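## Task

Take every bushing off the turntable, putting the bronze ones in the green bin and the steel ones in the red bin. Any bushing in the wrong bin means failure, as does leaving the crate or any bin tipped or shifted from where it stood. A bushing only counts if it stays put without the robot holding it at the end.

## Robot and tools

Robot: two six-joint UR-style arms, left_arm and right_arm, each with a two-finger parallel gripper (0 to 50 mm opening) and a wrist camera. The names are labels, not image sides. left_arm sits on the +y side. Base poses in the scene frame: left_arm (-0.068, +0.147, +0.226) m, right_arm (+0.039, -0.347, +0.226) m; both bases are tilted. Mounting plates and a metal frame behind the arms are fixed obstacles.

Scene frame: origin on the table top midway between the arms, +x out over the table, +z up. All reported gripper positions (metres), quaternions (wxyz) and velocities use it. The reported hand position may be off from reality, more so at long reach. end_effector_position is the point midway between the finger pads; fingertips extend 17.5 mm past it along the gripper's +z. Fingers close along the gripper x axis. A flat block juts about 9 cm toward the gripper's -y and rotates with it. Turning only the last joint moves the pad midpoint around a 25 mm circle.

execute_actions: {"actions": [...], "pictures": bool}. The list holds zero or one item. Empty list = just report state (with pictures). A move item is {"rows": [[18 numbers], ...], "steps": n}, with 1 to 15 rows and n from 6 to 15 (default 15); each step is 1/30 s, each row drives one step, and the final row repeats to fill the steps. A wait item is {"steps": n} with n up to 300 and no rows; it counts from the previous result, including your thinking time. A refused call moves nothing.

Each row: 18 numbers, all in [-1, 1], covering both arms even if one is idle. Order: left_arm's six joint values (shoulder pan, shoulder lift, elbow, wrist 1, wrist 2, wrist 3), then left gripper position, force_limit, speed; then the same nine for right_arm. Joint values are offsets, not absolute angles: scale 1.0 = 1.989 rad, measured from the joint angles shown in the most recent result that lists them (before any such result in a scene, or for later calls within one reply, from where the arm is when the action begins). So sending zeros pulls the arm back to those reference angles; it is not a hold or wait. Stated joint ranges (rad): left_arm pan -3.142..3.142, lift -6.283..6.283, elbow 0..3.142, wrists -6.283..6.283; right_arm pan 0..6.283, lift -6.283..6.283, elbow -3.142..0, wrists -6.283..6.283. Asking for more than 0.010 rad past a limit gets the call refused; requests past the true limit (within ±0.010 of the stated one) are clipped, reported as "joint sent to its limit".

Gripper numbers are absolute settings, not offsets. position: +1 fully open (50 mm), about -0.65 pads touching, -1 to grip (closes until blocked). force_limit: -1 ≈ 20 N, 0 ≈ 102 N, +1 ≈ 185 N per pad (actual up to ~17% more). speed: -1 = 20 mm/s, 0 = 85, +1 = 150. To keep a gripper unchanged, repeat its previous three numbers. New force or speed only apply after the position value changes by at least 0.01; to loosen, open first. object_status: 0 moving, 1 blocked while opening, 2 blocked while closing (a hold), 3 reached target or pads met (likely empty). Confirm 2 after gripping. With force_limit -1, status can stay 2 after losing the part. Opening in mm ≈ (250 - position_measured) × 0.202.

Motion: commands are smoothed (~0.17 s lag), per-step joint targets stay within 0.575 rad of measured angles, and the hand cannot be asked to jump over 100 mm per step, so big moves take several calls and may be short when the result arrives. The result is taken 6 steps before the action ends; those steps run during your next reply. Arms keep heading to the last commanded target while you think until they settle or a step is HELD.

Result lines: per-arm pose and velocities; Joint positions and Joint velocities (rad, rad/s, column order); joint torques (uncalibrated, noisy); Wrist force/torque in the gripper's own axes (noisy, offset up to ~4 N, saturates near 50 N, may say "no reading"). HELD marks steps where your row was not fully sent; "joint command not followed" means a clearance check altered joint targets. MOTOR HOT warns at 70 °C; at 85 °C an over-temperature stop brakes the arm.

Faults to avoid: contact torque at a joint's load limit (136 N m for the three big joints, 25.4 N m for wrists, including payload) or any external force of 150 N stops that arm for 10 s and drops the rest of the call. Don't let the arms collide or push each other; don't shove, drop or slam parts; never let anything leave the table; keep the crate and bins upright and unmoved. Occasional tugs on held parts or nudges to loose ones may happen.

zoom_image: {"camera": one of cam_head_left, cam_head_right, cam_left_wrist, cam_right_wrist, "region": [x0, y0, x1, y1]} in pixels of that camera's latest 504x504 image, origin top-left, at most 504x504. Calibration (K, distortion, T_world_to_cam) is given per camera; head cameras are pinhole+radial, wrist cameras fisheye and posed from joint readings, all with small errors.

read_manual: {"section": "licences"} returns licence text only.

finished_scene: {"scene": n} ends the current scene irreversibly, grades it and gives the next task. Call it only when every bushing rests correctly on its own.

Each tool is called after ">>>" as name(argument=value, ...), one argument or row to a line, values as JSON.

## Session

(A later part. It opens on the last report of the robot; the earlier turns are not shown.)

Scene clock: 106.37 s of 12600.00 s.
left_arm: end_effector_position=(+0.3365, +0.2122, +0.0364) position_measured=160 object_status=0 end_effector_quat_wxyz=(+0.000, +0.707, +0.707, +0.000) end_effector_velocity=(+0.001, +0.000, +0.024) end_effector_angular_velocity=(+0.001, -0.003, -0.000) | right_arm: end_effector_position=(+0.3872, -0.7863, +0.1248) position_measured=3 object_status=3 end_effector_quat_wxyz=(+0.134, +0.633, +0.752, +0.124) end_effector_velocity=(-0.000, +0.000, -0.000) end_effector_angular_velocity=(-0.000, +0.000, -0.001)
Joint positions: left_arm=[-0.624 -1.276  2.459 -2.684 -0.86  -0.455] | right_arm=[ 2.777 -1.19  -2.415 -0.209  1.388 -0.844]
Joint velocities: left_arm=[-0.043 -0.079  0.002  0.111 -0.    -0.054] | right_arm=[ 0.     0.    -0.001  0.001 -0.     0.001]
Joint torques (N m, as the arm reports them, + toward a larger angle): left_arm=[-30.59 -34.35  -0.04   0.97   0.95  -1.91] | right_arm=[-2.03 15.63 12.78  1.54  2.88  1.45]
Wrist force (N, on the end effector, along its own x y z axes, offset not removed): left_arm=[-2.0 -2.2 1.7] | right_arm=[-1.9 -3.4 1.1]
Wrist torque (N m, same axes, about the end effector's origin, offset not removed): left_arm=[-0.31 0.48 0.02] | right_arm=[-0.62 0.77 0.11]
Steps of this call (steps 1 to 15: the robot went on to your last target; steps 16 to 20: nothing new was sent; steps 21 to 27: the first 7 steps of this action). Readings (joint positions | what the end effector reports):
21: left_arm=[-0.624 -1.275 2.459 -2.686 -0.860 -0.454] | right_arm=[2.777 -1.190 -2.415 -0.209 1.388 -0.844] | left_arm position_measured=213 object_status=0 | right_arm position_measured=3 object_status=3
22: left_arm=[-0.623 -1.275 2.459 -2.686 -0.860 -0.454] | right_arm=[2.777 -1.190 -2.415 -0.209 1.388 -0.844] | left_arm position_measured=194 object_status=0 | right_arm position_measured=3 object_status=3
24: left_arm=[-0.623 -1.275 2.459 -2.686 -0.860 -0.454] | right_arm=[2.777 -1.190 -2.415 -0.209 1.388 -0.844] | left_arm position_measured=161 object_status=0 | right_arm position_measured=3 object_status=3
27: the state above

>>> execute_actions(
  actions=[
    {"rows":[[-0.062,-0.099,-0.014,0.164,-0.008,-0.09,0.08,-0.5,0.5,0,0,0,0,0,0,1,0,0],[-0.071,-0.091,-0.023,0.171,-0.011,-0.12,0.08,-0.5,0.5,0,0,0,0,0,0,1,0,0],[-0.084,-0.080,-0.035,0.181,-0.015,-0.155,0.08,-0.5,0.5,0,0,0,0,0,0,1,0,0],[-0.100,-0.066,-0.050,0.192,-0.020,-0.195,0.08,-0.5,0.5,0,0,0,0,0,0,1,0,0],[-0.117,-0.050,-0.066,0.203,-0.026,-0.235,0.08,-0.5,0.5,0,0,0,0,0,0,1,0,0],[-0.135,-0.033,-0.082,0.214,-0.032,-0.275,0.08,-0.5,0.5,0,0,0,0,0,0,1,0,0],[-0.153,-0.016,-0.097,0.224,-0.038,-0.315,0.08,-0.5,0.5,0,0,0,0,0,0,1,0,0],[-0.170,0.0,-0.111,0.233,-0.044,-0.355,0.08,-0.5,0.5,0,0,0,0,0,0,1,0,0],[-0.184,0.014,-0.122,0.241,-0.048,-0.395,0.08,-0.5,0.5,0,0,0,0,0,0,1,0,0],[-0.196,0.026,-0.131,0.247,-0.052,-0.435,0.08,-0.5,0.5,0,0,0,0,0,0,1,0,0],[-0.205,0.035,-0.138,0.251,-0.055,-0.475,0.08,-0.5,0.5,0,0,0,0,0,0,1,0,0],[-0.2132,0.0427,-0.1438,0.2544,-0.0578,-0.515,0.08,-0.5,0.5,0,0,0,0,0,0,1,0,0]],"steps":12},
  ],
)

Scene clock: 109.20 s of 12600.00 s.
left_arm: end_effector_position=(+0.3461, +0.1895, +0.1099) position_measured=140 object_status=0 end_effector_quat_wxyz=(+0.003, +0.690, +0.724, -0.002) end_effector_velocity=(+0.121, -0.315, +0.122) end_effector_angular_velocity=(-0.096, +0.009, +0.586) | right_arm: end_effector_position=(+0.3872, -0.7863, +0.1248) position_measured=3 object_status=3 end_effector_quat_wxyz=(+0.134, +0.633, +0.752, +0.124) end_effector_velocity=(+0.000, +0.000, -0.000) end_effector_angular_velocity=(+0.001, +0.000, +0.000)
Joint positions: left_arm=[-0.775 -1.448  2.405 -2.337 -0.886 -0.696] | right_arm=[ 2.777 -1.19  -2.415 -0.209  1.388 -0.844]
Joint velocities: left_arm=[-0.502  0.447 -0.476  0.363 -0.174 -1.178] | right_arm=[-0.    -0.001 -0.     0.     0.     0.   ]
Joint torques (N m, as the arm reports them, + toward a larger angle): left_arm=[-46.29  15.03 -38.85   0.87  -3.58  -6.24] | right_arm=[-1.91 15.66 12.62  1.62  2.84  1.51]
Wrist force (N, on the end effector, along its own x y z axes, offset not removed): left_arm=[2.9 -2.8 3.6] | right_arm=[-0.2 -1.2 -1.7]
Wrist torque (N m, same axes, about the end effector's origin, offset not removed): left_arm=[-0.38 -0.19 -0.12] | right_arm=[-0.35 0.34 0.09]
Steps of this call (steps 1 to 6: the last 6 steps of your previous action; steps 7 to 45: the robot went on to your last target; steps 46 to 79: nothing new was sent; steps 80 to 85: the first 6 steps of this action). Readings (joint positions | what the end effector reports):
80: left_arm=[-0.737 -1.480 2.440 -2.366 -0.873 -0.603] | right_arm=[2.777 -1.190 -2.415 -0.209 1.388 -0.844] | left_arm position_measured=154 object_status=0 | right_arm position_measured=3 object_status=3
81: left_arm=[-0.738 -1.479 2.439 -2.365 -0.873 -0.606] | right_arm=[2.777 -1.190 -2.415 -0.209 1.388 -0.844] | left_arm position_measured=141 object_status=0 | right_arm position_measured=3 object_status=3
83: left_arm=[-0.749 -1.471 2.429 -2.357 -0.877 -0.633] | right_arm=[2.777 -1.190 -2.415 -0.209 1.388 -0.844] | left_arm position_measured=140 object_status=0 | right_arm position_measured=3 object_status=3
85: the state above

>>> execute_actions(
  actions=[
    {"rows":[[-0.145,0.136,-0.115,0.076,-0.047,-0.44,0.08,-0.5,0.5,0,0,0,0,0,0,1,0,0],[-0.155,0.147,-0.112,0.068,-0.051,-0.49,0.08,-0.5,0.5,0,0,0,0,0,0,1,0,0],[-0.167,0.161,-0.108,0.057,-0.055,-0.54,0.08,-0.5,0.5,0,0,0,0,0,0,1,0,0],[-0.180,0.177,-0.102,0.044,-0.060,-0.595,0.08,-0.5,0.5,0,0,0,0,0,0,1,0,0],[-0.193,0.194,-0.096,0.030,-0.065,-0.65,0.08,-0.5,0.5,0,0,0,0,0,0,1,0,0],[-0.205,0.210,-0.090,0.017,-0.069,-0.705,0.08,-0.5,0.5,0,0,0,0,0,0,1,0,0],[-0.216,0.224,-0.085,0.005,-0.073,-0.76,0.08,-0.5,0.5,0,0,0,0,0,0,1,0,0],[-0.225,0.236,-0.081,-0.005,-0.077,-0.815,0.08,-0.5,0.5,0,0,0,0,0,0,1,0,0],[-0.232,0.245,-0.077,-0.012,-0.080,-0.865,0.08,-0.5,0.5,0,0,0,0,0,0,1,0,0],[-0.237,0.251,-0.075,-0.017,-0.0815,-0.915,0.08,-0.5,0.5,0,0,0,0,0,0,1,0,0],[-0.239,0.255,-0.074,-0.020,-0.0823,-0.96,0.08,-0.5,0.5,0,0,0,0,0,0,1,0,0],[-0.2403,0.2566,-0.0734,-0.0211,-0.0827,-0.9982,0.08,-0.5,0.5,0,0,0,0,0,0,1,0,0]],"steps":13},
  ],
)

>>> execute_actions(
  actions=[
    {"steps":22},
  ],
  pictures=true,
)

Scene clock: 109.97 s of 12600.00 s.
left_arm: end_effector_position=(+0.3499, -0.0259, +0.1646) position_measured=140 object_status=3 end_effector_quat_wxyz=(+0.005, +0.441, +0.898, -0.010) end_effector_velocity=(-0.221, -0.322, -0.095) end_effector_angular_velocity=(+0.043, +0.037, +1.418) | right_arm: end_effector_position=(+0.3872, -0.7863, +0.1248) position_measured=3 object_status=3 end_effector_quat_wxyz=(+0.134, +0.633, +0.752, +0.124) end_effector_velocity=(-0.000, -0.001, +0.000) end_effector_angular_velocity=(-0.001, +0.000, -0.000)
Joint positions: left_arm=[-1.102 -1.131  2.195 -2.227 -0.995 -1.686] | right_arm=[ 2.777 -1.19  -2.415 -0.209  1.388 -0.844]
Joint velocities: left_arm=[-0.539  0.644  0.212 -0.49  -0.196 -2.033] | right_arm=[-0.001 -0.     0.     0.    -0.    -0.001]
Joint torques (N m, as the arm reports them, + toward a larger angle): left_arm=[-46.95   9.11  -2.03  -5.69  -3.46  -8.25] | right_arm=[-2.07 15.7  11.67  1.69  2.86  1.39]
Wrist force (N, on the end effector, along its own x y z axes, offset not removed): left_arm=[-1.5 0.5 -0.8] | right_arm=[3.0 -2.6 0.4]
Wrist torque (N m, same axes, about the end effector's origin, offset not removed): left_arm=[-0.06 0.30 -0.01] | right_arm=[-0.34 -0.42 0.11]
Steps of this call (steps 1 to 6: the last 6 steps of your previous action; steps 7 to 16: the robot went on to your last target; steps 17 to 23: the first 7 steps of this action). Readings (joint positions | what the end effector reports):
17: left_arm=[-1.038 -1.201 2.181 -2.184 -0.972 -1.444] | right_arm=[2.777 -1.190 -2.415 -0.209 1.388 -0.844] | left_arm position_measured=140 object_status=3 | right_arm position_measured=3 object_status=3
18: left_arm=[-1.042 -1.197 2.179 -2.183 -0.973 -1.457] | right_arm=[2.777 -1.190 -2.415 -0.209 1.388 -0.844] | left_arm position_measured=140 object_status=3 | right_arm position_measured=3 object_status=3
20: left_arm=[-1.057 -1.182 2.180 -2.190 -0.978 -1.515] | right_arm=[2.777 -1.190 -2.415 -0.209 1.388 -0.844] | left_arm position_measured=140 object_status=3 | right_arm position_measured=3 object_status=3
23: the state above

Scene clock: 110.70 s of 12600.00 s.
left_arm: end_effector_position=(+0.2924, -0.1033, +0.1304) position_measured=140 object_status=3 end_effector_quat_wxyz=(+0.001, +0.048, +0.999, -0.000) end_effector_velocity=(-0.001, -0.002, -0.002) end_effector_angular_velocity=(+0.001, -0.000, +0.067) | right_arm: end_effector_position=(+0.3872, -0.7863, +0.1248) position_measured=3 object_status=3 end_effector_quat_wxyz=(+0.134, +0.633, +0.752, +0.124) end_effector_velocity=(-0.000, +0.000, -0.000) end_effector_angular_velocity=(+0.000, -0.000, +0.000)
Joint positions: left_arm=[-1.252 -0.939  2.258 -2.378 -1.05  -2.672] | right_arm=[ 2.777 -1.19  -2.415 -0.209  1.388 -0.844]
Joint velocities: left_arm=[-0.006  0.008  0.003 -0.006 -0.002 -0.073] | right_arm=[ 0.     0.    -0.001  0.001  0.     0.   ]
Joint torques (N m, as the arm reports them, + toward a larger angle): left_arm=[-34.35  -9.18  -5.85  -4.59  -2.16  -1.71] | right_arm=[-1.78 15.89 12.64  1.7   3.    1.43]
Wrist force (N, on the end effector, along its own x y z axes, offset not removed): left_arm=[-0.2 -1.7 2.1] | right_arm=[-2.7 -0.1 0.5]
Wrist torque (N m, same axes, about the end effector's origin, offset not removed): left_arm=[-0.28 0.16 -0.03] | right_arm=[-0.07 0.48 0.18]
Kept back: nothing.
Steps of this call (steps 1 to 6: the last 6 steps of your previous action; steps 7 to 22: the robot went on to your last target). Readings (joint positions | what the end effector reports):
1: left_arm=[-1.121 -1.108 2.202 -2.245 -1.002 -1.758] | right_arm=[2.777 -1.190 -2.415 -0.209 1.388 -0.844] | left_arm position_measured=140 object_status=3 | right_arm position_measured=3 object_status=3
2: left_arm=[-1.140 -1.084 2.210 -2.264 -1.009 -1.836] | right_arm=[2.777 -1.190 -2.415 -0.209 1.388 -0.844] | left_arm position_measured=140 object_status=3 | right_arm position_measured=3 object_status=3
4: left_arm=[-1.177 -1.037 2.226 -2.301 -1.023 -2.000] | right_arm=[2.777 -1.190 -2.415 -0.209 1.388 -0.844] | left_arm position_measured=140 object_status=3 | right_arm position_measured=3 object_status=3
8: left_arm=[-1.225 -0.975 2.247 -2.350 -1.040 -2.331] | right_arm=[2.777 -1.190 -2.415 -0.209 1.388 -0.844] | left_arm position_measured=140 object_status=3 | right_arm position_measured=3 object_status=3
22: the state above
camera_calibration (this result's frames):
cam_left_wrist: T_world_to_cam=[[-0.988685, 0.149228, -0.0152357, 0.311053], [0.141522, 0.961627, 0.235042, 0.0358394], [0.0497261, 0.230227, -0.971866, 0.281507], [0, 0, 0, 1]] pos_world=[0.288463, -0.145692, 0.269902]
cam_right_wrist: T_world_to_cam=[[-0.195885, 0.979786, -0.0405898, 0.850497], [0.770676, 0.179409, 0.61145, -0.234369], [0.606372, 0.0884924, -0.790241, 0.0819954], [0, 0, 0, 1]] pos_world=[0.297502, -0.798513, 0.242622]

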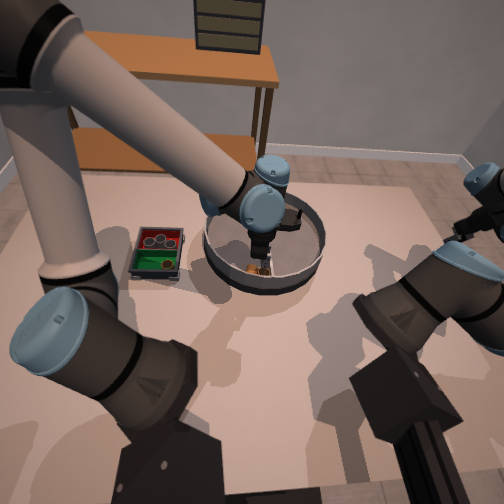

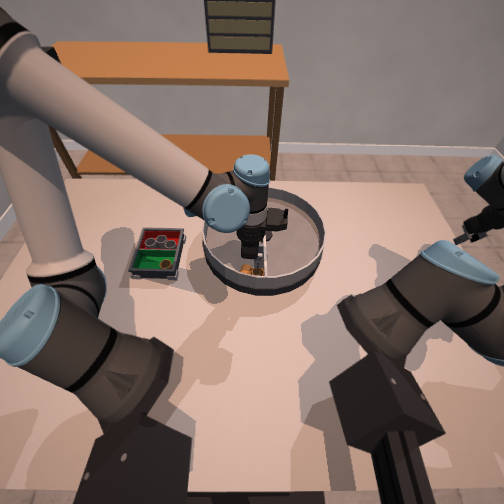

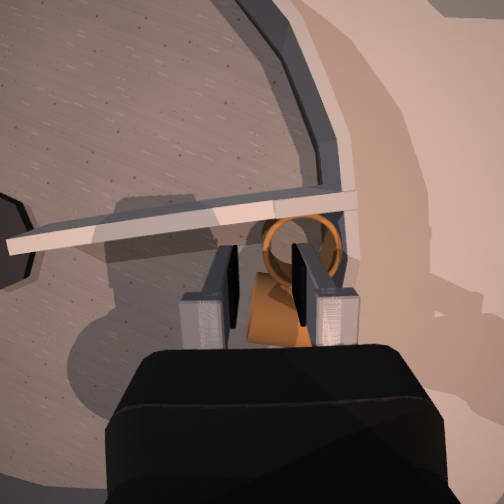

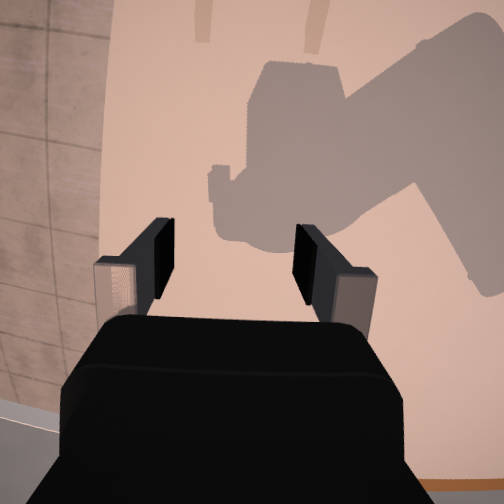

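>>> zoom_image(
  camera="cam_left_wrist",
  region=[170, 150, 400, 380],
)

Region (170, 150, 400, 380) of cam_left_wrist's 504x504 image, scaled by 2.191, with more detail than that image has.

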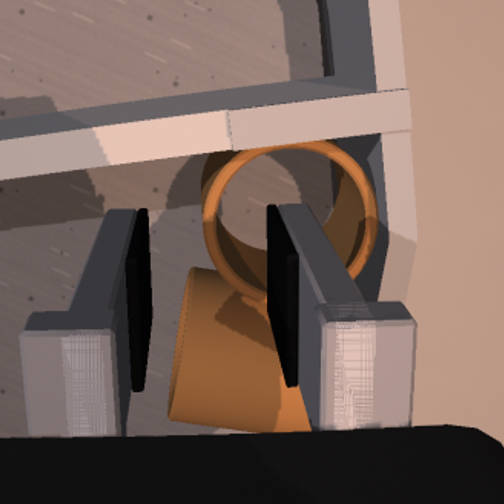

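>>> execute_actions(
  actions=[
    {"rows":[[-0.0005,0.0007,0.0006,-0.0005,-0.0002,-0.0048,0.08,-0.5,0.5,0,0,0,0,0,0,1,0,0],[0.0015,0.0045,0.0012,-0.006,0.0007,-0.0028,0.08,-0.5,0.5,0,0,0,0,0,0,1,0,0],[0.0045,0.0105,0.0022,-0.0145,0.002,0.0002,0.08,-0.5,0.5,0,0,0,0,0,0,1,0,0],[0.008,0.0175,0.0034,-0.0245,0.0038,0.0037,0.08,-0.5,0.5,0,0,0,0,0,0,1,0,0],[0.0116,0.025,0.0047,-0.035,0.0055,0.0075,0.08,-0.5,0.5,0,0,0,0,0,0,1,0,0],[0.0152,0.0325,0.006,-0.0455,0.0073,0.0112,0.08,-0.5,0.5,0,0,0,0,0,0,1,0,0],[0.0187,0.0395,0.0072,-0.0555,0.009,0.0147,0.08,-0.5,0.5,0,0,0,0,0,0,1,0,0],[0.0217,0.0457,0.0082,-0.0645,0.0104,0.0178,0.08,-0.5,0.5,0,0,0,0,0,0,1,0,0],[0.0241,0.0505,0.009,-0.0713,0.0115,0.0202,0.08,-0.5,0.5,0,0,0,0,0,0,1,0,0],[0.0257,0.0537,0.0096,-0.076,0.0123,0.0219,0.08,-0.5,0.5,0,0,0,0,0,0,1,0,0],[0.0265,0.0553,0.0099,-0.0783,0.0127,0.0227,0.08,-0.5,0.5,0,0,0,0,0,0,1,0,0]],"steps":13},
  ],
)

>>> execute_actions(
  actions=[
    {"steps":18},
  ],
  pictures=true,
)

Scene clock: 113.23 s of 12600.00 s.
left_arm: end_effector_position=(+0.2920, -0.1037, +0.1197) position_measured=140 object_status=3 end_effector_quat_wxyz=(+0.000, +0.044, +0.999, +0.000) end_effector_velocity=(-0.001, -0.002, -0.120) end_effector_angular_velocity=(+0.012, +0.005, -0.007) | right_arm: end_effector_position=(+0.3872, -0.7863, +0.1248) position_measured=3 object_status=3 end_effector_quat_wxyz=(+0.134, +0.633, +0.752, +0.124) end_effector_velocity=(+0.000, -0.001, +0.001) end_effector_angular_velocity=(-0.001, -0.001, -0.002)
Joint positions: left_arm=[-1.241 -0.914  2.263 -2.411 -1.045 -2.67 ] | right_arm=[ 2.777 -1.19  -2.415 -0.209  1.388 -0.844]
Joint velocities: left_arm=[ 0.135  0.272  0.048 -0.374  0.066  0.137] | right_arm=[ 0.     0.001  0.001 -0.    -0.     0.001]
Joint torques (N m, as the arm reports them, + toward a larger angle): left_arm=[-13.55  -3.34  -3.7   -5.6    1.88   2.25] | right_arm=[-2.81 15.79 12.16  1.74  2.85  1.49]
Wrist force (N, on the end effector, along its own x y z axes, offset not removed): left_arm=[-1.6 -1.7 0.1] | right_arm=[-2.7 -0.2 1.7]
Wrist torque (N m, same axes, about the end effector's origin, offset not removed): left_arm=[-0.36 0.36 -0.07] | right_arm=[-0.04 0.50 0.12]
Steps of this call (steps 1 to 30: the robot went on to your last target; steps 31 to 69: nothing new was sent; steps 70 to 76: the first 7 steps of this action). Readings (joint positions | what the end effector reports):
70: left_arm=[-1.253 -0.938 2.259 -2.379 -1.050 -2.682] | right_arm=[2.777 -1.190 -2.415 -0.209 1.388 -0.844] | left_arm position_measured=140 object_status=3 | right_arm position_measured=3 object_status=3
71: left_arm=[-1.253 -0.938 2.259 -2.379 -1.050 -2.682] | right_arm=[2.777 -1.190 -2.415 -0.209 1.388 -0.844] | left_arm position_measured=140 object_status=3 | right_arm position_measured=3 object_status=3
73: left_arm=[-1.251 -0.934 2.260 -2.384 -1.050 -2.680] | right_arm=[2.777 -1.190 -2.415 -0.209 1.388 -0.844] | left_arm position_measured=140 object_status=3 | right_arm position_measured=3 object_status=3
76: the state above

Scene clock: 113.83 s of 12600.00 s.
left_arm: end_effector_position=(+0.2911, -0.1041, +0.0835) position_measured=140 object_status=3 end_effector_quat_wxyz=(+0.001, +0.044, +0.999, +0.000) end_effector_velocity=(-0.001, +0.001, -0.004) end_effector_angular_velocity=(+0.001, +0.001, +0.001) | right_arm: end_effector_position=(+0.3872, -0.7863, +0.1248) position_measured=3 object_status=3 end_effector_quat_wxyz=(+0.134, +0.633, +0.752, +0.124) end_effector_velocity=(-0.000, +0.000, +0.000) end_effector_angular_velocity=(+0.000, -0.000, +0.001)
Joint positions: left_arm=[-1.2   -0.83   2.278 -2.532 -1.025 -2.627] | right_arm=[ 2.777 -1.19  -2.415 -0.209  1.388 -0.844]
Joint velocities: left_arm=[ 0.005  0.009  0.003 -0.013  0.002  0.004] | right_arm=[ 0.     0.001 -0.001  0.     0.001 -0.001]
Joint torques (N m, as the arm reports them, + toward a larger angle): left_arm=[-18.31 -11.49  -3.51  -4.64   1.5    1.58] | right_arm=[-1.89 15.45 12.23  1.66  2.88  1.42]
Wrist force (N, on the end effector, along its own x y z axes, offset not removed): left_arm=[-1.9 -1.9 0.6] | right_arm=[-1.0 -2.5 -1.3]
Wrist torque (N m, same axes, about the end effector's origin, offset not removed): left_arm=[-0.41 0.48 0.02] | right_arm=[-0.42 0.21 0.49]
Kept back: nothing.
Steps of this call (steps 1 to 6: the last 6 steps of your previous action; steps 7 to 18: the robot went on to your last target). Readings (joint positions | what the end effector reports):
1: left_arm=[-1.236 -0.905 2.265 -2.425 -1.042 -2.665] | right_arm=[2.777 -1.190 -2.415 -0.209 1.388 -0.844] | left_arm position_measured=140 object_status=3 | right_arm position_measured=3 object_status=3
2: left_arm=[-1.231 -0.894 2.267 -2.440 -1.040 -2.659] | right_arm=[2.777 -1.190 -2.415 -0.209 1.388 -0.844] | left_arm position_measured=140 object_status=3 | right_arm position_measured=3 object_status=3
4: left_arm=[-1.220 -0.873 2.271 -2.471 -1.035 -2.649] | right_arm=[2.777 -1.190 -2.415 -0.209 1.388 -0.844] | left_arm position_measured=140 object_status=3 | right_arm position_measured=3 object_status=3
8: left_arm=[-1.207 -0.845 2.275 -2.511 -1.028 -2.635] | right_arm=[2.777 -1.190 -2.415 -0.209 1.388 -0.844] | left_arm position_measured=140 object_status=3 | right_arm position_measured=3 object_status=3
18: the state above
camera_calibration (this result's frames):
cam_left_wrist: T_world_to_cam=[[-0.989844, 0.141396, -0.0146739, 0.308687], [0.133988, 0.962477, 0.235976, 0.0500043], [0.0474893, 0.231613, -0.971648, 0.236967], [0, 0, 0, 1]] pos_world=[0.287599, -0.14666, 0.222978]
cam_right_wrist: T_world_to_cam=[[-0.195885, 0.979786, -0.0405898, 0.850497], [0.770676, 0.179409, 0.61145, -0.234369], [0.606372, 0.0884925, -0.790241, 0.0819954], [0, 0, 0, 1]] pos_world=[0.297502, -0.798513, 0.242622]

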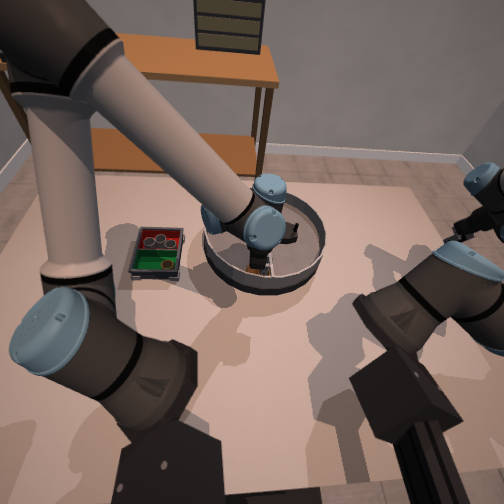

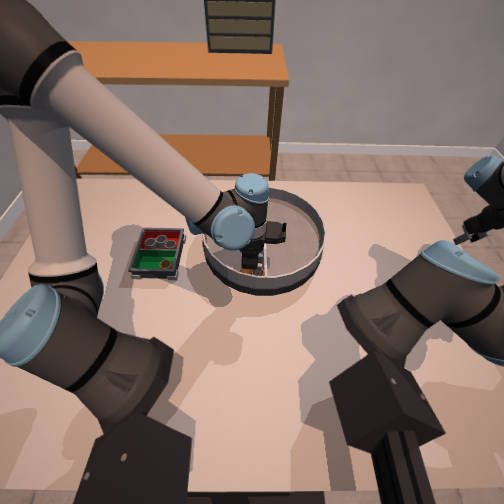

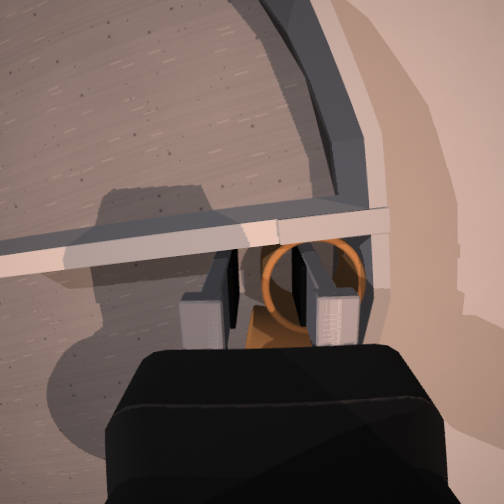

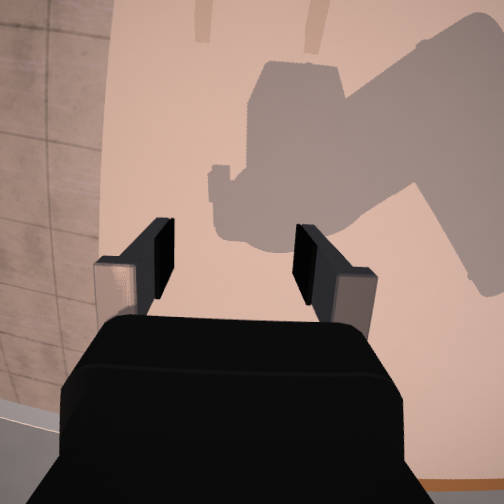

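Good placement, no contact. Closing.

>>> execute_actions(
  actions=[
    {"rows":[[0.0004,0.0004,-0.0002,-0.0008,0.0001,0.0001,-1,-0.5,0.5,0,0,0,0,0,0,1,0,0]],"steps":15},
  ],
)

>>> execute_actions(
  actions=[
    {"steps":9},
  ],
)

Scene clock: 114.23 s of 12600.00 s.
left_arm: end_effector_position=(+0.2914, -0.1042, +0.0832) position_measured=219 object_status=0 end_effector_quat_wxyz=(+0.001, +0.044, +0.999, +0.000) end_effector_velocity=(+0.000, -0.000, +0.000) end_effector_angular_velocity=(-0.000, -0.000, +0.001) | right_arm: end_effector_position=(+0.3872, -0.7863, +0.1248) position_measured=3 object_status=3 end_effector_quat_wxyz=(+0.134, +0.633, +0.752, +0.124) end_effector_velocity=(+0.000, -0.000, +0.000) end_effector_angular_velocity=(-0.000, -0.001, -0.001)
Joint positions: left_arm=[-1.199 -0.829  2.278 -2.534 -1.025 -2.627] | right_arm=[ 2.777 -1.19  -2.415 -0.209  1.388 -0.844]
Joint velocities: left_arm=[ 0.     0.    -0.001  0.     0.    -0.001] | right_arm=[-0.     0.     0.001  0.     0.001  0.   ]
Joint torques (N m, as the arm reports them, + toward a larger angle): left_arm=[-18.18 -15.43 -25.16  -4.52   1.05  -1.32] | right_arm=[-1.91 15.43 12.51  1.71  2.82  1.33]
Wrist force (N, on the end effector, along its own x y z axes, offset not removed): left_arm=[-0.3 -0.9 1.1] | right_arm=[-1.7 -2.3 2.7]
Wrist torque (N m, same axes, about the end effector's origin, offset not removed): left_arm=[-0.16 0.10 -0.06] | right_arm=[-0.13 0.45 0.12]
Steps of this call (steps 1 to 3: the robot went on to your last target; steps 4 to 12: the first 9 steps of this action). Readings (joint positions | what the end effector reports):
4: left_arm=[-1.199 -0.829 2.278 -2.533 -1.025 -2.627] | right_arm=[2.777 -1.190 -2.415 -0.209 1.388 -0.844] | left_arm position_measured=146 object_status=0 | right_arm position_measured=3 object_status=3
5: left_arm=[-1.199 -0.829 2.278 -2.533 -1.025 -2.627] | right_arm=[2.777 -1.190 -2.415 -0.209 1.388 -0.844] | left_arm position_measured=165 object_status=0 | right_arm position_measured=3 object_status=3
7: left_arm=[-1.199 -0.829 2.278 -2.534 -1.025 -2.627] | right_arm=[2.777 -1.190 -2.415 -0.209 1.388 -0.844] | left_arm position_measured=204 object_status=0 | right_arm position_measured=3 object_status=3
11: left_arm=[-1.199 -0.829 2.278 -2.534 -1.025 -2.627] | right_arm=[2.777 -1.190 -2.415 -0.209 1.388 -0.844] | left_arm position_measured=219 object_status=0 | right_arm position_measured=3 object_status=3
12: the state above

Scene clock: 114.53 s of 12600.00 s.
left_arm: end_effector_position=(+0.2914, -0.1043, +0.0832) position_measured=219 object_status=2 end_effector_quat_wxyz=(+0.001, +0.043, +0.999, -0.000) end_effector_velocity=(+0.000, +0.000, -0.000) end_effector_angular_velocity=(+0.000, +0.000, -0.000) | right_arm: end_effector_position=(+0.3872, -0.7863, +0.1248) position_measured=3 object_status=3 end_effector_quat_wxyz=(+0.134, +0.633, +0.752, +0.124) end_effector_velocity=(-0.001, +0.001, -0.001) end_effector_angular_velocity=(+0.001, +0.001, +0.000)
Joint positions: left_arm=[-1.199 -0.829  2.277 -2.534 -1.025 -2.627] | right_arm=[ 2.777 -1.19  -2.415 -0.209  1.388 -0.844]
Joint velocities: left_arm=[ 0.  0.  0. -0.  0.  0.] | right_arm=[ 0.    -0.001 -0.002  0.001  0.     0.001]
Joint torques (N m, as the arm reports them, + toward a larger angle): left_arm=[-18.78 -19.3  -25.71  -4.6    0.74  -1.14] | right_arm=[-2.76 15.57 12.18  1.72  2.86  1.42]
Wrist force (N, on the end effector, along its own x y z axes, offset not removed): left_arm=[-0.7 0.1 2.1] | right_arm=[2.0 -1.2 3.3]
Wrist torque (N m, same axes, about the end effector's origin, offset not removed): left_arm=[0.04 0.17 -0.06] | right_arm=[0.00 -0.36 -0.05]
Kept back: nothing.
Steps of this call (steps 1 to 6: the last 6 steps of your previous action; steps 7 to 9: the robot went on to your last target). Readings (joint positions | what the end effector reports):
1: left_arm=[-1.199 -0.829 2.278 -2.534 -1.025 -2.627] | right_arm=[2.777 -1.190 -2.415 -0.209 1.388 -0.844] | left_arm position_measured=219 object_status=0 | right_arm position_measured=3 object_status=3
2: left_arm=[-1.199 -0.829 2.278 -2.534 -1.025 -2.627] | right_arm=[2.777 -1.190 -2.415 -0.209 1.388 -0.844] | left_arm position_measured=219 object_status=2 | right_arm position_measured=3 object_status=3
4: left_arm=[-1.199 -0.829 2.277 -2.534 -1.025 -2.627] | right_arm=[2.777 -1.190 -2.415 -0.209 1.388 -0.844] | left_arm position_measured=219 object_status=2 | right_arm position_measured=3 object_status=3
8: left_arm=[-1.199 -0.829 2.277 -2.534 -1.025 -2.627] | right_arm=[2.777 -1.190 -2.415 -0.209 1.388 -0.844] | left_arm position_measured=219 object_status=2 | right_arm position_measured=3 object_status=3
9: the state above

>>> execute_actions(
  actions=[
    {"rows":[[0.001,0,-0.0015,0.001,0.0004,0.001,-1,-0.5,0.5,0,0,0,0,0,0,1,0,0],[-0.001,-0.004,-0.003,0.007,0,-0.001,-1,-0.5,0.5,0,0,0,0,0,0,1,0,0],[-0.0045,-0.010,-0.004,0.016,-0.0017,-0.004,-1,-0.5,0.5,0,0,0,0,0,0,1,0,0],[-0.0085,-0.018,-0.0053,0.027,-0.0036,-0.008,-1,-0.5,0.5,0,0,0,0,0,0,1,0,0],[-0.013,-0.027,-0.0068,0.040,-0.0057,-0.0125,-1,-0.5,0.5,0,0,0,0,0,0,1,0,0],[-0.0175,-0.036,-0.0083,0.053,-0.0078,-0.017,-1,-0.5,0.5,0,0,0,0,0,0,1,0,0],[-0.022,-0.046,-0.0098,0.067,-0.010,-0.0215,-1,-0.5,0.5,0,0,0,0,0,0,1,0,0],[-0.0256,-0.0555,-0.0112,0.080,-0.0121,-0.0258,-1,-0.5,0.5,0,0,0,0,0,0,1,0,0],[-0.022,-0.070,-0.015,0.094,-0.010,-0.015,-1,-0.5,0.5,0,0,0,0,0,0,1,0,0],[-0.010,-0.088,-0.021,0.109,-0.005,0.005,-1,-0.5,0.5,0,0,0,0,0,0,1,0,0],[0.008,-0.110,-0.028,0.126,0.001,0.03,-1,-0.5,0.5,0,0,0,0,0,0,1,0,0],[0.028,-0.133,-0.036,0.143,0.008,0.055,-1,-0.5,0.5,0,0,0,0,0,0,1,0,0],[0.048,-0.154,-0.043,0.159,0.015,0.08,-1,-0.5,0.5,0,0,0,0,0,0,1,0,0],[0.064,-0.171,-0.049,0.171,0.021,0.105,-1,-0.5,0.5,0,0,0,0,0,0,1,0,0],[0.0759,-0.182,-0.0523,0.179,0.0251,0.13,-1,-0.5,0.5,0,0,0,0,0,0,1,0,0]],"steps":15},
  ],
)

Scene clock: 116.60 s of 12600.00 s.
left_arm: end_effector_position=(+0.2937, -0.1056, +0.1055) position_measured=219 object_status=2 end_effector_quat_wxyz=(+0.001, +0.043, +0.999, -0.001) end_effector_velocity=(+0.012, +0.003, +0.177) end_effector_angular_velocity=(-0.013, -0.004, -0.000) | right_arm: end_effector_position=(+0.3872, -0.7863, +0.1248) position_measured=3 object_status=3 end_effector_quat_wxyz=(+0.134, +0.633, +0.752, +0.124) end_effector_velocity=(-0.000, +0.000, +0.000) end_effector_angular_velocity=(-0.000, -0.001, +0.001)
Joint positions: left_arm=[-1.223 -0.879  2.265 -2.461 -1.035 -2.651] | right_arm=[ 2.777 -1.19  -2.415 -0.209  1.388 -0.844]
Joint velocities: left_arm=[-0.183 -0.414 -0.077  0.57  -0.088 -0.179] | right_arm=[-0.     0.001 -0.001  0.     0.    -0.001]
Joint torques (N m, as the arm reports them, + toward a larger angle): left_arm=[-44.58 -46.17 -44.89  -4.63  -5.14  -1.96] | right_arm=[-2.52 15.89 11.94  1.6   2.87  1.41]
Wrist force (N, on the end effector, along its own x y z axes, offset not removed): left_arm=[1.3 24.6 7.7] | right_arm=[-1.4 0.1 2.2]
Wrist torque (N m, same axes, about the end effector's origin, offset not removed): left_arm=[-0.54 0.28 0.36] | right_arm=[-0.02 0.38 0.10]
Steps of this call (steps 1 to 15: the robot went on to your last target; steps 16 to 53: nothing new was sent; steps 54 to 62: the first 9 steps of this action). Readings (joint positions | what the end effector reports):
54: left_arm=[-1.199 -0.829 2.277 -2.534 -1.025 -2.627] | right_arm=[2.777 -1.190 -2.415 -0.209 1.388 -0.844] | left_arm position_measured=219 object_status=2 | right_arm position_measured=3 object_status=3
55: left_arm=[-1.199 -0.829 2.277 -2.534 -1.025 -2.627] | right_arm=[2.777 -1.190 -2.415 -0.209 1.388 -0.844] | left_arm position_measured=219 object_status=2 | right_arm position_measured=3 object_status=3
57: left_arm=[-1.200 -0.833 2.275 -2.528 -1.025 -2.628] | right_arm=[2.777 -1.190 -2.415 -0.209 1.388 -0.844] | left_arm position_measured=219 object_status=2 | right_arm position_measured=3 object_status=3
61: left_arm=[-1.216 -0.866 2.268 -2.480 -1.032 -2.644] | right_arm=[2.777 -1.190 -2.415 -0.209 1.388 -0.844] | left_arm position_measured=219 object_status=2 | right_arm position_measured=3 object_status=3
62: the state above

>>> execute_actions(
  actions=[
    {"steps":14},
  ],
  pictures=true,
)

Scene clock: 117.07 s of 12600.00 s.
left_arm: end_effector_position=(+0.3806, -0.0162, +0.1690) position_measured=219 object_status=2 end_effector_quat_wxyz=(+0.000, +0.080, +0.997, -0.011) end_effector_velocity=(+0.059, +0.090, +0.028) end_effector_angular_velocity=(-0.007, +0.002, -0.071) | right_arm: end_effector_position=(+0.3872, -0.7863, +0.1248) position_measured=3 object_status=3 end_effector_quat_wxyz=(+0.134, +0.633, +0.752, +0.124) end_effector_velocity=(-0.000, +0.001, -0.001) end_effector_angular_velocity=(+0.001, +0.001, +0.002)
Joint positions: left_arm=[-1.067 -1.167  2.181 -2.197 -0.981 -2.4  ] | right_arm=[ 2.777 -1.19  -2.415 -0.209  1.388 -0.844]
Joint velocities: left_arm=[ 0.145 -0.188 -0.055  0.149  0.048  0.236] | right_arm=[ 0.    -0.001 -0.001  0.     0.    -0.001]
Joint torques (N m, as the arm reports them, + toward a larger angle): left_arm=[-20.18 -24.17 -29.99  -0.38   1.5    1.66] | right_arm=[-2.12 15.54 11.76  1.74  2.94  1.39]
Wrist force (N, on the end effector, along its own x y z axes, offset not removed): left_arm=[-1.6 0.8 2.1] | right_arm=[-0.9 0.1 -1.3]
Wrist torque (N m, same axes, about the end effector's origin, offset not removed): left_arm=[0.06 0.28 -0.08] | right_arm=[0.10 0.23 -0.12]
Kept back: nothing.
Steps of this call (steps 1 to 6: the last 6 steps of your previous action; steps 7 to 14: the robot went on to your last target). Readings (joint positions | what the end effector reports):
1: left_arm=[-1.228 -0.894 2.262 -2.441 -1.038 -2.654] | right_arm=[2.777 -1.190 -2.415 -0.209 1.388 -0.844] | left_arm position_measured=219 object_status=2 | right_arm position_measured=3 object_status=3
2: left_arm=[-1.229 -0.912 2.258 -2.420 -1.039 -2.653] | right_arm=[2.777 -1.190 -2.415 -0.209 1.388 -0.844] | left_arm position_measured=219 object_status=2 | right_arm position_measured=3 object_status=3
4: left_arm=[-1.215 -0.960 2.244 -2.370 -1.033 -2.627] | right_arm=[2.777 -1.190 -2.415 -0.209 1.388 -0.844] | left_arm position_measured=219 object_status=2 | right_arm position_measured=3 object_status=3
8: left_arm=[-1.135 -1.078 2.207 -2.268 -1.004 -2.511] | right_arm=[2.777 -1.190 -2.415 -0.209 1.388 -0.844] | left_arm position_measured=219 object_status=2 | right_arm position_measured=3 object_status=3
14: the state above
camera_calibration (this result's frames):
cam_left_wrist: T_world_to_cam=[[-0.976872, 0.21313, -0.0172358, 0.382775], [0.204585, 0.955052, 0.214524, -0.090087], [0.0621826, 0.206036, -0.976567, 0.290284], [0, 0, 0, 1]] pos_world=[0.374302, -0.0553522, 0.309405]
cam_right_wrist: T_world_to_cam=[[-0.195885, 0.979786, -0.0405897, 0.850497], [0.770676, 0.179409, 0.61145, -0.234369], [0.606372, 0.0884924, -0.790241, 0.0819953], [0, 0, 0, 1]] pos_world=[0.297502, -0.798513, 0.242622]

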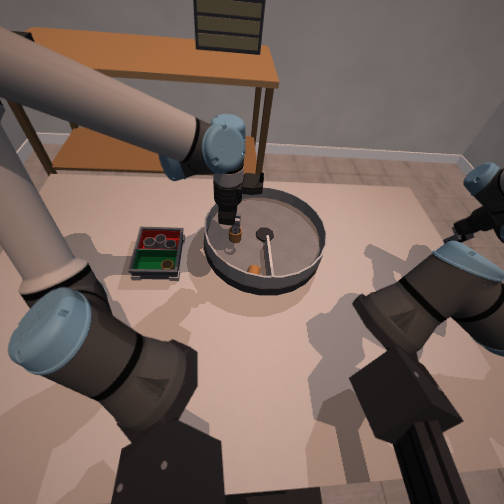

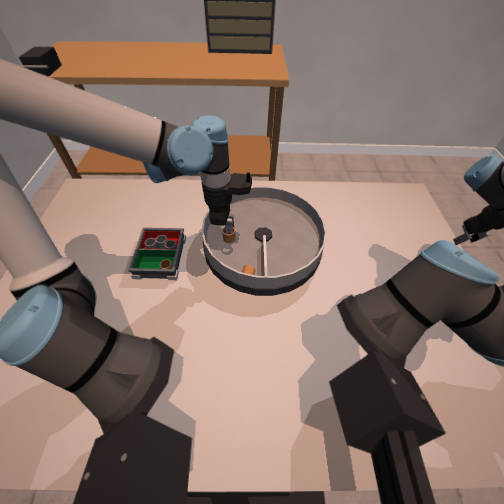

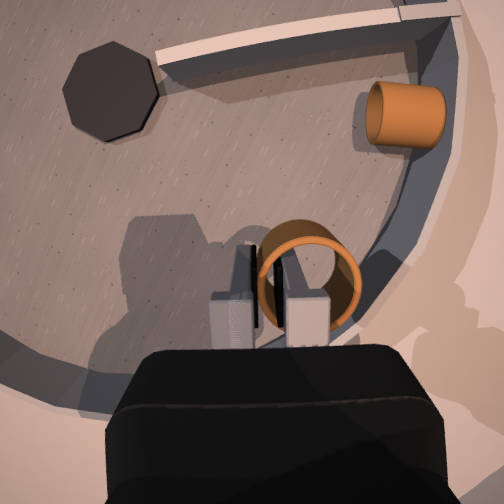

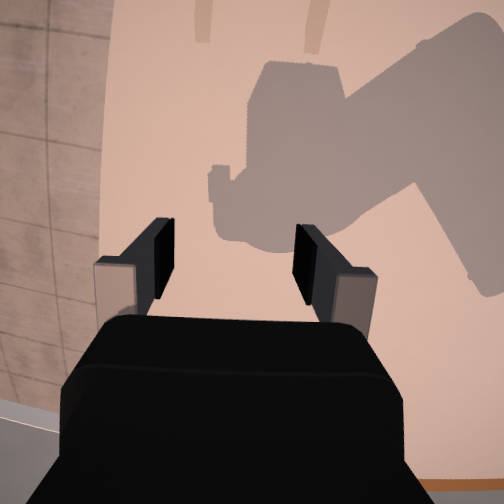

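>>> execute_actions(
  actions=[
    {"rows":[[0.018,-0.017,-0.008,0.012,0.006,0.07,-1,-0.5,0.5,0,0,0,0,0,0,1,0,0],[0.030,-0.025,-0.013,0.016,0.010,0.08,-1,-0.5,0.5,0,0,0,0,0,0,1,0,0],[0.045,-0.035,-0.019,0.021,0.015,0.09,-1,-0.5,0.5,0,0,0,0,0,0,1,0,0],[0.062,-0.046,-0.026,0.027,0.020,0.10,-1,-0.5,0.5,0,0,0,0,0,0,1,0,0],[0.079,-0.057,-0.032,0.032,0.025,0.11,-1,-0.5,0.5,0,0,0,0,0,0,1,0,0],[0.0965,-0.070,-0.033,0.036,0.030,0.12,-1,-0.5,0.5,0,0,0,0,0,0,1,0,0],[0.116,-0.090,-0.020,0.032,0.035,0.132,-1,-0.5,0.5,0,0,0,0,0,0,1,0,0],[0.137,-0.115,0.003,0.020,0.040,0.146,-1,-0.5,0.5,0,0,0,0,0,0,1,0,0],[0.159,-0.142,0.030,0.002,0.045,0.16,-1,-0.5,0.5,0,0,0,0,0,0,1,0,0],[0.181,-0.169,0.058,-0.018,0.049,0.175,-1,-0.5,0.5,0,0,0,0,0,0,1,0,0],[0.201,-0.193,0.084,-0.037,0.053,0.188,-1,-0.5,0.5,0,0,0,0,0,0,1,0,0],[0.218,-0.213,0.106,-0.052,0.057,0.2,-1,-0.5,0.5,0,0,0,0,0,0,1,0,0],[0.232,-0.228,0.123,-0.064,0.060,0.209,-1,-0.5,0.5,0,0,0,0,0,0,1,0,0],[0.241,-0.239,0.134,-0.072,0.0615,0.215,-1,-0.5,0.5,0,0,0,0,0,0,1,0,0],[0.2459,-0.244,0.1405,-0.0768,0.0622,0.2186,-1,-0.5,0.5,0,0,0,0,0,0,1,0,0]],"steps":15},
  ],
)

>>> execute_actions(
  actions=[
    {"steps":24},
  ],
  pictures=true,
)

Scene clock: 118.53 s of 12600.00 s.
left_arm: end_effector_position=(+0.4263, +0.0567, +0.1722) position_measured=219 object_status=2 end_effector_quat_wxyz=(+0.002, +0.094, +0.996, -0.013) end_effector_velocity=(+0.108, +0.462, -0.081) end_effector_angular_velocity=(+0.022, +0.044, +0.278) | right_arm: end_effector_position=(+0.3872, -0.7863, +0.1248) position_measured=3 object_status=3 end_effector_quat_wxyz=(+0.134, +0.633, +0.752, +0.124) end_effector_velocity=(-0.000, -0.000, -0.000) end_effector_angular_velocity=(-0.001, +0.000, +0.001)
Joint positions: left_arm=[-0.931 -1.274  2.143 -2.148 -0.937 -2.213] | right_arm=[ 2.777 -1.19  -2.415 -0.209  1.388 -0.844]
Joint velocities: left_arm=[ 0.753 -0.634  0.159 -0.004  0.204  0.586] | right_arm=[-0.001 -0.001 -0.     0.001  0.001 -0.002]
Joint torques (N m, as the arm reports them, + toward a larger angle): left_arm=[ -4.02 -37.88  14.54  -3.2    1.53   2.94] | right_arm=[-2.18 15.25 11.85  1.75  2.93  1.39]
Wrist force (N, on the end effector, along its own x y z axes, offset not removed): left_arm=[-5.4 -2.5 -0.4] | right_arm=[0.0 0.1 -3.8]
Wrist torque (N m, same axes, about the end effector's origin, offset not removed): left_arm=[-0.39 0.78 0.03] | right_arm=[-0.35 0.30 -0.18]
Steps of this call (steps 1 to 30: the robot went on to your last target; steps 31 to 35: nothing new was sent; steps 36 to 44: the first 9 steps of this action). Readings (joint positions | what the end effector reports):
36: left_arm=[-1.048 -1.191 2.173 -2.178 -0.975 -2.369] | right_arm=[2.777 -1.190 -2.415 -0.209 1.388 -0.844] | left_arm position_measured=219 object_status=2 | right_arm position_measured=3 object_status=3
37: left_arm=[-1.046 -1.192 2.172 -2.177 -0.974 -2.364] | right_arm=[2.777 -1.190 -2.415 -0.209 1.388 -0.844] | left_arm position_measured=219 object_status=2 | right_arm position_measured=3 object_status=3
39: left_arm=[-1.032 -1.202 2.166 -2.172 -0.969 -2.327] | right_arm=[2.777 -1.190 -2.415 -0.209 1.388 -0.844] | left_arm position_measured=219 object_status=2 | right_arm position_measured=3 object_status=3
43: left_arm=[-0.956 -1.254 2.140 -2.150 -0.944 -2.233] | right_arm=[2.777 -1.190 -2.415 -0.209 1.388 -0.844] | left_arm position_measured=219 object_status=2 | right_arm position_measured=3 object_status=3
44: the state above

Scene clock: 119.33 s of 12600.00 s.
left_arm: end_effector_position=(+0.3525, +0.2741, +0.1008) position_measured=219 object_status=2 end_effector_quat_wxyz=(+0.001, +0.001, +1.000, -0.000) end_effector_velocity=(-0.011, +0.015, -0.005) end_effector_angular_velocity=(+0.005, -0.000, +0.016) | right_arm: end_effector_position=(+0.3872, -0.7863, +0.1248) position_measured=3 object_status=3 end_effector_quat_wxyz=(+0.134, +0.633, +0.752, +0.124) end_effector_velocity=(+0.001, -0.000, +0.001) end_effector_angular_velocity=(+0.000, -0.002, -0.001)
Joint positions: left_arm=[-0.581 -1.648  2.457 -2.348 -0.858 -1.967] | right_arm=[ 2.777 -1.19  -2.415 -0.209  1.388 -0.844]
Joint velocities: left_arm=[ 0.028 -0.031  0.027 -0.018  0.006  0.019] | right_arm=[0.001 0.    0.001 0.    0.001 0.001]
Joint torques (N m, as the arm reports them, + toward a larger angle): left_arm=[ -2.47 -20.27  -5.4   -4.43   1.45   1.45] | right_arm=[-1.95 15.79 12.57  1.63  3.03  1.45]
Wrist force (N, on the end effector, along its own x y z axes, offset not removed): left_arm=[-1.6 -1.7 0.3] | right_arm=[-1.0 2.4 1.0]
Wrist torque (N m, same axes, about the end effector's origin, offset not removed): left_arm=[-0.35 0.35 -0.01] | right_arm=[0.33 0.20 0.26]
Kept back: nothing.
Steps of this call (steps 1 to 6: the last 6 steps of your previous action; steps 7 to 24: the robot went on to your last target). Readings (joint positions | what the end effector reports):
1: left_arm=[-0.906 -1.296 2.151 -2.151 -0.930 -2.194] | right_arm=[2.777 -1.190 -2.415 -0.209 1.388 -0.844] | left_arm position_measured=219 object_status=2 | right_arm position_measured=3 object_status=3
2: left_arm=[-0.882 -1.320 2.166 -2.159 -0.924 -2.176] | right_arm=[2.777 -1.190 -2.415 -0.209 1.388 -0.844] | left_arm position_measured=219 object_status=2 | right_arm position_measured=3 object_status=3
4: left_arm=[-0.836 -1.369 2.203 -2.182 -0.914 -2.143] | right_arm=[2.777 -1.190 -2.415 -0.209 1.388 -0.844] | left_arm position_measured=219 object_status=2 | right_arm position_measured=3 object_status=3
8: left_arm=[-0.746 -1.467 2.291 -2.240 -0.893 -2.081] | right_arm=[2.777 -1.190 -2.415 -0.209 1.388 -0.844] | left_arm position_measured=219 object_status=2 | right_arm position_measured=3 object_status=3
24: the state above
camera_calibration (this result's frames):
cam_left_wrist: T_world_to_cam=[[-0.998289, 0.0565561, -0.0148658, 0.342517], [0.0514955, 0.970679, 0.234799, -0.299309], [0.0277092, 0.233631, -0.97193, 0.169695], [0, 0, 0, 1]] pos_world=[0.352642, 0.231516, 0.240301]
cam_right_wrist: T_world_to_cam=[[-0.195885, 0.979786, -0.0405898, 0.850497], [0.770676, 0.179409, 0.61145, -0.234369], [0.606372, 0.0884923, -0.790241, 0.0819953], [0, 0, 0, 1]] pos_world=[0.297502, -0.798514, 0.242622]

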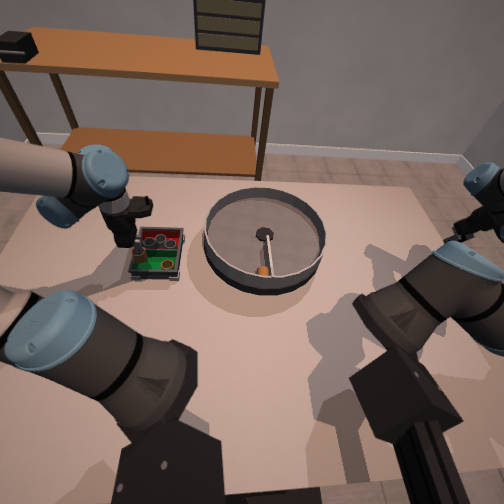

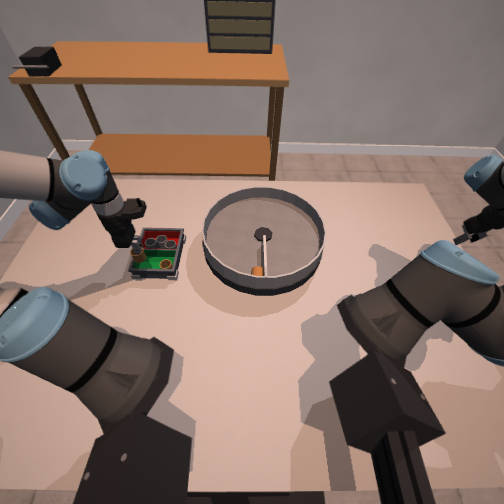

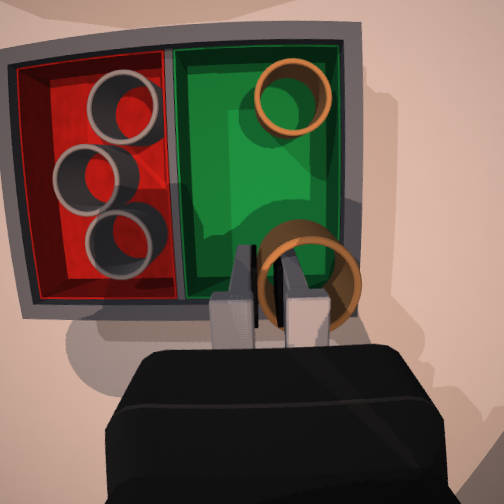

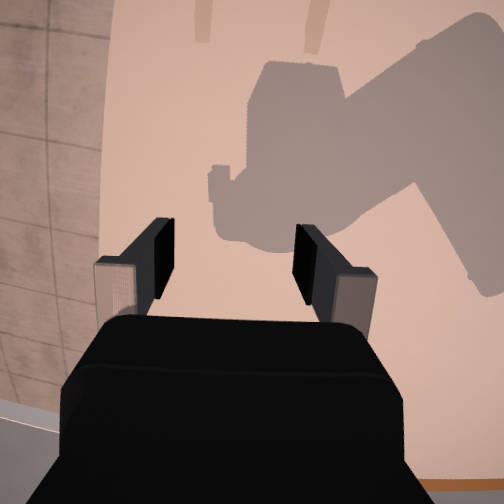

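>>> execute_actions(
  actions=[
    {"rows":[[0.0015,-0.0022,0.0017,-0.0009,0.0004,0.0009,-1,-0.5,0.5,0,0,0,0,0,0,1,0,0],[0.0045,0.003,0.0025,-0.009,0.0003,0.005,-1,-0.5,0.5,0,0,0,0,0,0,1,0,0],[0.0095,0.0115,0.0038,-0.023,0.0002,0.0115,-1,-0.5,0.5,0,0,0,0,0,0,1,0,0],[0.016,0.023,0.0055,-0.042,0,0.020,-1,-0.5,0.5,0,0,0,0,0,0,1,0,0],[0.0235,0.036,0.0073,-0.064,-0.0001,0.030,-1,-0.5,0.5,0,0,0,0,0,0,1,0,0],[0.0313,0.0497,0.0095,-0.087,-0.0003,0.0402,-1,-0.5,0.5,0,0,0,0,0,0,1,0,0],[0.039,0.0637,0.0107,-0.1085,-0.0004,0.0505,-1,-0.5,0.5,0,0,0,0,0,0,1,0,0],[0.046,0.0765,0.0115,-0.128,-0.0006,0.0597,-1,-0.5,0.5,0,0,0,0,0,0,1,0,0],[0.051,0.0862,0.012,-0.142,-0.0007,0.0665,-1,-0.5,0.5,0,0,0,0,0,0,1,0,0],[0.054,0.0918,0.0122,-0.150,-0.0008,0.0703,-1,-0.5,0.5,0,0,0,0,0,0,1,0,0],[0.0555,0.0945,0.0123,-0.154,-0.0008,0.0722,-1,-0.5,0.5,0,0,0,0,0,0,1,0,0]],"steps":13},
  ],
)

>>> execute_actions(
  actions=[
    {"steps":18},
  ],
)

Scene clock: 122.17 s of 12600.00 s.
left_arm: end_effector_position=(+0.3507, +0.2757, +0.0894) position_measured=219 object_status=2 end_effector_quat_wxyz=(-0.001, +0.001, +1.000, +0.000) end_effector_velocity=(-0.006, -0.004, -0.136) end_effector_angular_velocity=(-0.000, +0.034, -0.019) | right_arm: end_effector_position=(+0.3872, -0.7863, +0.1248) position_measured=3 object_status=3 end_effector_quat_wxyz=(+0.134, +0.633, +0.752, +0.124) end_effector_velocity=(+0.000, -0.000, -0.000) end_effector_angular_velocity=(-0.000, +0.000, +0.001)
Joint positions: left_arm=[-0.558 -1.618  2.466 -2.403 -0.858 -1.938] | right_arm=[ 2.777 -1.19  -2.415 -0.209  1.388 -0.844]
Joint velocities: left_arm=[ 0.257  0.438  0.066 -0.684 -0.009  0.331] | right_arm=[ 0.    -0.001  0.001 -0.    -0.    -0.001]
Joint torques (N m, as the arm reports them, + toward a larger angle): left_arm=[ 3.73 12.13 -1.84 -6.42 -2.04  3.05] | right_arm=[-2.53 15.88 11.95  1.64  2.97  1.43]
Wrist force (N, on the end effector, along its own x y z axes, offset not removed): left_arm=[-1.7 -1.9 0.7] | right_arm=[-1.4 0.1 4.3]
Wrist torque (N m, same axes, about the end effector's origin, offset not removed): left_arm=[-0.34 0.39 -0.03] | right_arm=[0.09 0.26 0.10]
Steps of this call (steps 1 to 30: the robot went on to your last target; steps 31 to 78: nothing new was sent; steps 79 to 85: the first 7 steps of this action). Readings (joint positions | what the end effector reports):
79: left_arm=[-0.578 -1.652 2.460 -2.350 -0.857 -1.965] | right_arm=[2.777 -1.190 -2.415 -0.209 1.388 -0.844] | left_arm position_measured=219 object_status=2 | right_arm position_measured=3 object_status=3
80: left_arm=[-0.578 -1.652 2.460 -2.350 -0.857 -1.965] | right_arm=[2.777 -1.190 -2.415 -0.209 1.388 -0.844] | left_arm position_measured=219 object_status=2 | right_arm position_measured=3 object_status=3
82: left_arm=[-0.575 -1.648 2.461 -2.357 -0.857 -1.961] | right_arm=[2.777 -1.190 -2.415 -0.209 1.388 -0.844] | left_arm position_measured=219 object_status=2 | right_arm position_measured=3 object_status=3
85: the state above

Scene clock: 122.77 s of 12600.00 s.
left_arm: end_effector_position=(+0.3511, +0.2755, +0.0443) position_measured=219 object_status=2 end_effector_quat_wxyz=(+0.000, +0.001, +1.000, -0.000) end_effector_velocity=(+0.000, +0.000, -0.005) end_effector_angular_velocity=(+0.000, -0.001, +0.001) | right_arm: end_effector_position=(+0.3872, -0.7863, +0.1248) position_measured=3 object_status=3 end_effector_quat_wxyz=(+0.134, +0.633, +0.752, +0.124) end_effector_velocity=(-0.000, -0.000, +0.000) end_effector_angular_velocity=(+0.000, -0.000, -0.000)
Joint positions: left_arm=[-0.472 -1.462  2.481 -2.65  -0.86  -1.825] | right_arm=[ 2.777 -1.19  -2.415 -0.209  1.388 -0.844]
Joint velocities: left_arm=[ 0.01   0.018  0.    -0.028 -0.     0.013] | right_arm=[-0.001  0.    -0.     0.     0.001 -0.   ]
Joint torques (N m, as the arm reports them, + toward a larger angle): left_arm=[-4.86 -6.18 -1.22 -4.51 -2.26  1.52] | right_arm=[-1.98 14.91 11.81  1.81  3.    1.5 ]
Wrist force (N, on the end effector, along its own x y z axes, offset not removed): left_arm=[-1.2 -1.2 1.3] | right_arm=[6.1 0.2 2.7]
Wrist torque (N m, same axes, about the end effector's origin, offset not removed): left_arm=[-0.19 0.27 -0.02] | right_arm=[-0.08 -0.73 -0.36]
Kept back: nothing.
Steps of this call (steps 1 to 6: the last 6 steps of your previous action; steps 7 to 18: the robot went on to your last target). Readings (joint positions | what the end effector reports):
1: left_arm=[-0.548 -1.602 2.468 -2.429 -0.858 -1.926] | right_arm=[2.777 -1.190 -2.415 -0.209 1.388 -0.844] | left_arm position_measured=219 object_status=2 | right_arm position_measured=3 object_status=3
2: left_arm=[-0.537 -1.583 2.470 -2.458 -0.858 -1.912] | right_arm=[2.777 -1.190 -2.415 -0.209 1.388 -0.844] | left_arm position_measured=219 object_status=2 | right_arm position_measured=3 object_status=3
4: left_arm=[-0.515 -1.543 2.474 -2.521 -0.859 -1.883] | right_arm=[2.777 -1.190 -2.415 -0.209 1.388 -0.844] | left_arm position_measured=219 object_status=2 | right_arm position_measured=3 object_status=3
8: left_arm=[-0.487 -1.491 2.479 -2.605 -0.859 -1.845] | right_arm=[2.777 -1.190 -2.415 -0.209 1.388 -0.844] | left_arm position_measured=219 object_status=2 | right_arm position_measured=3 object_status=3
18: the state above


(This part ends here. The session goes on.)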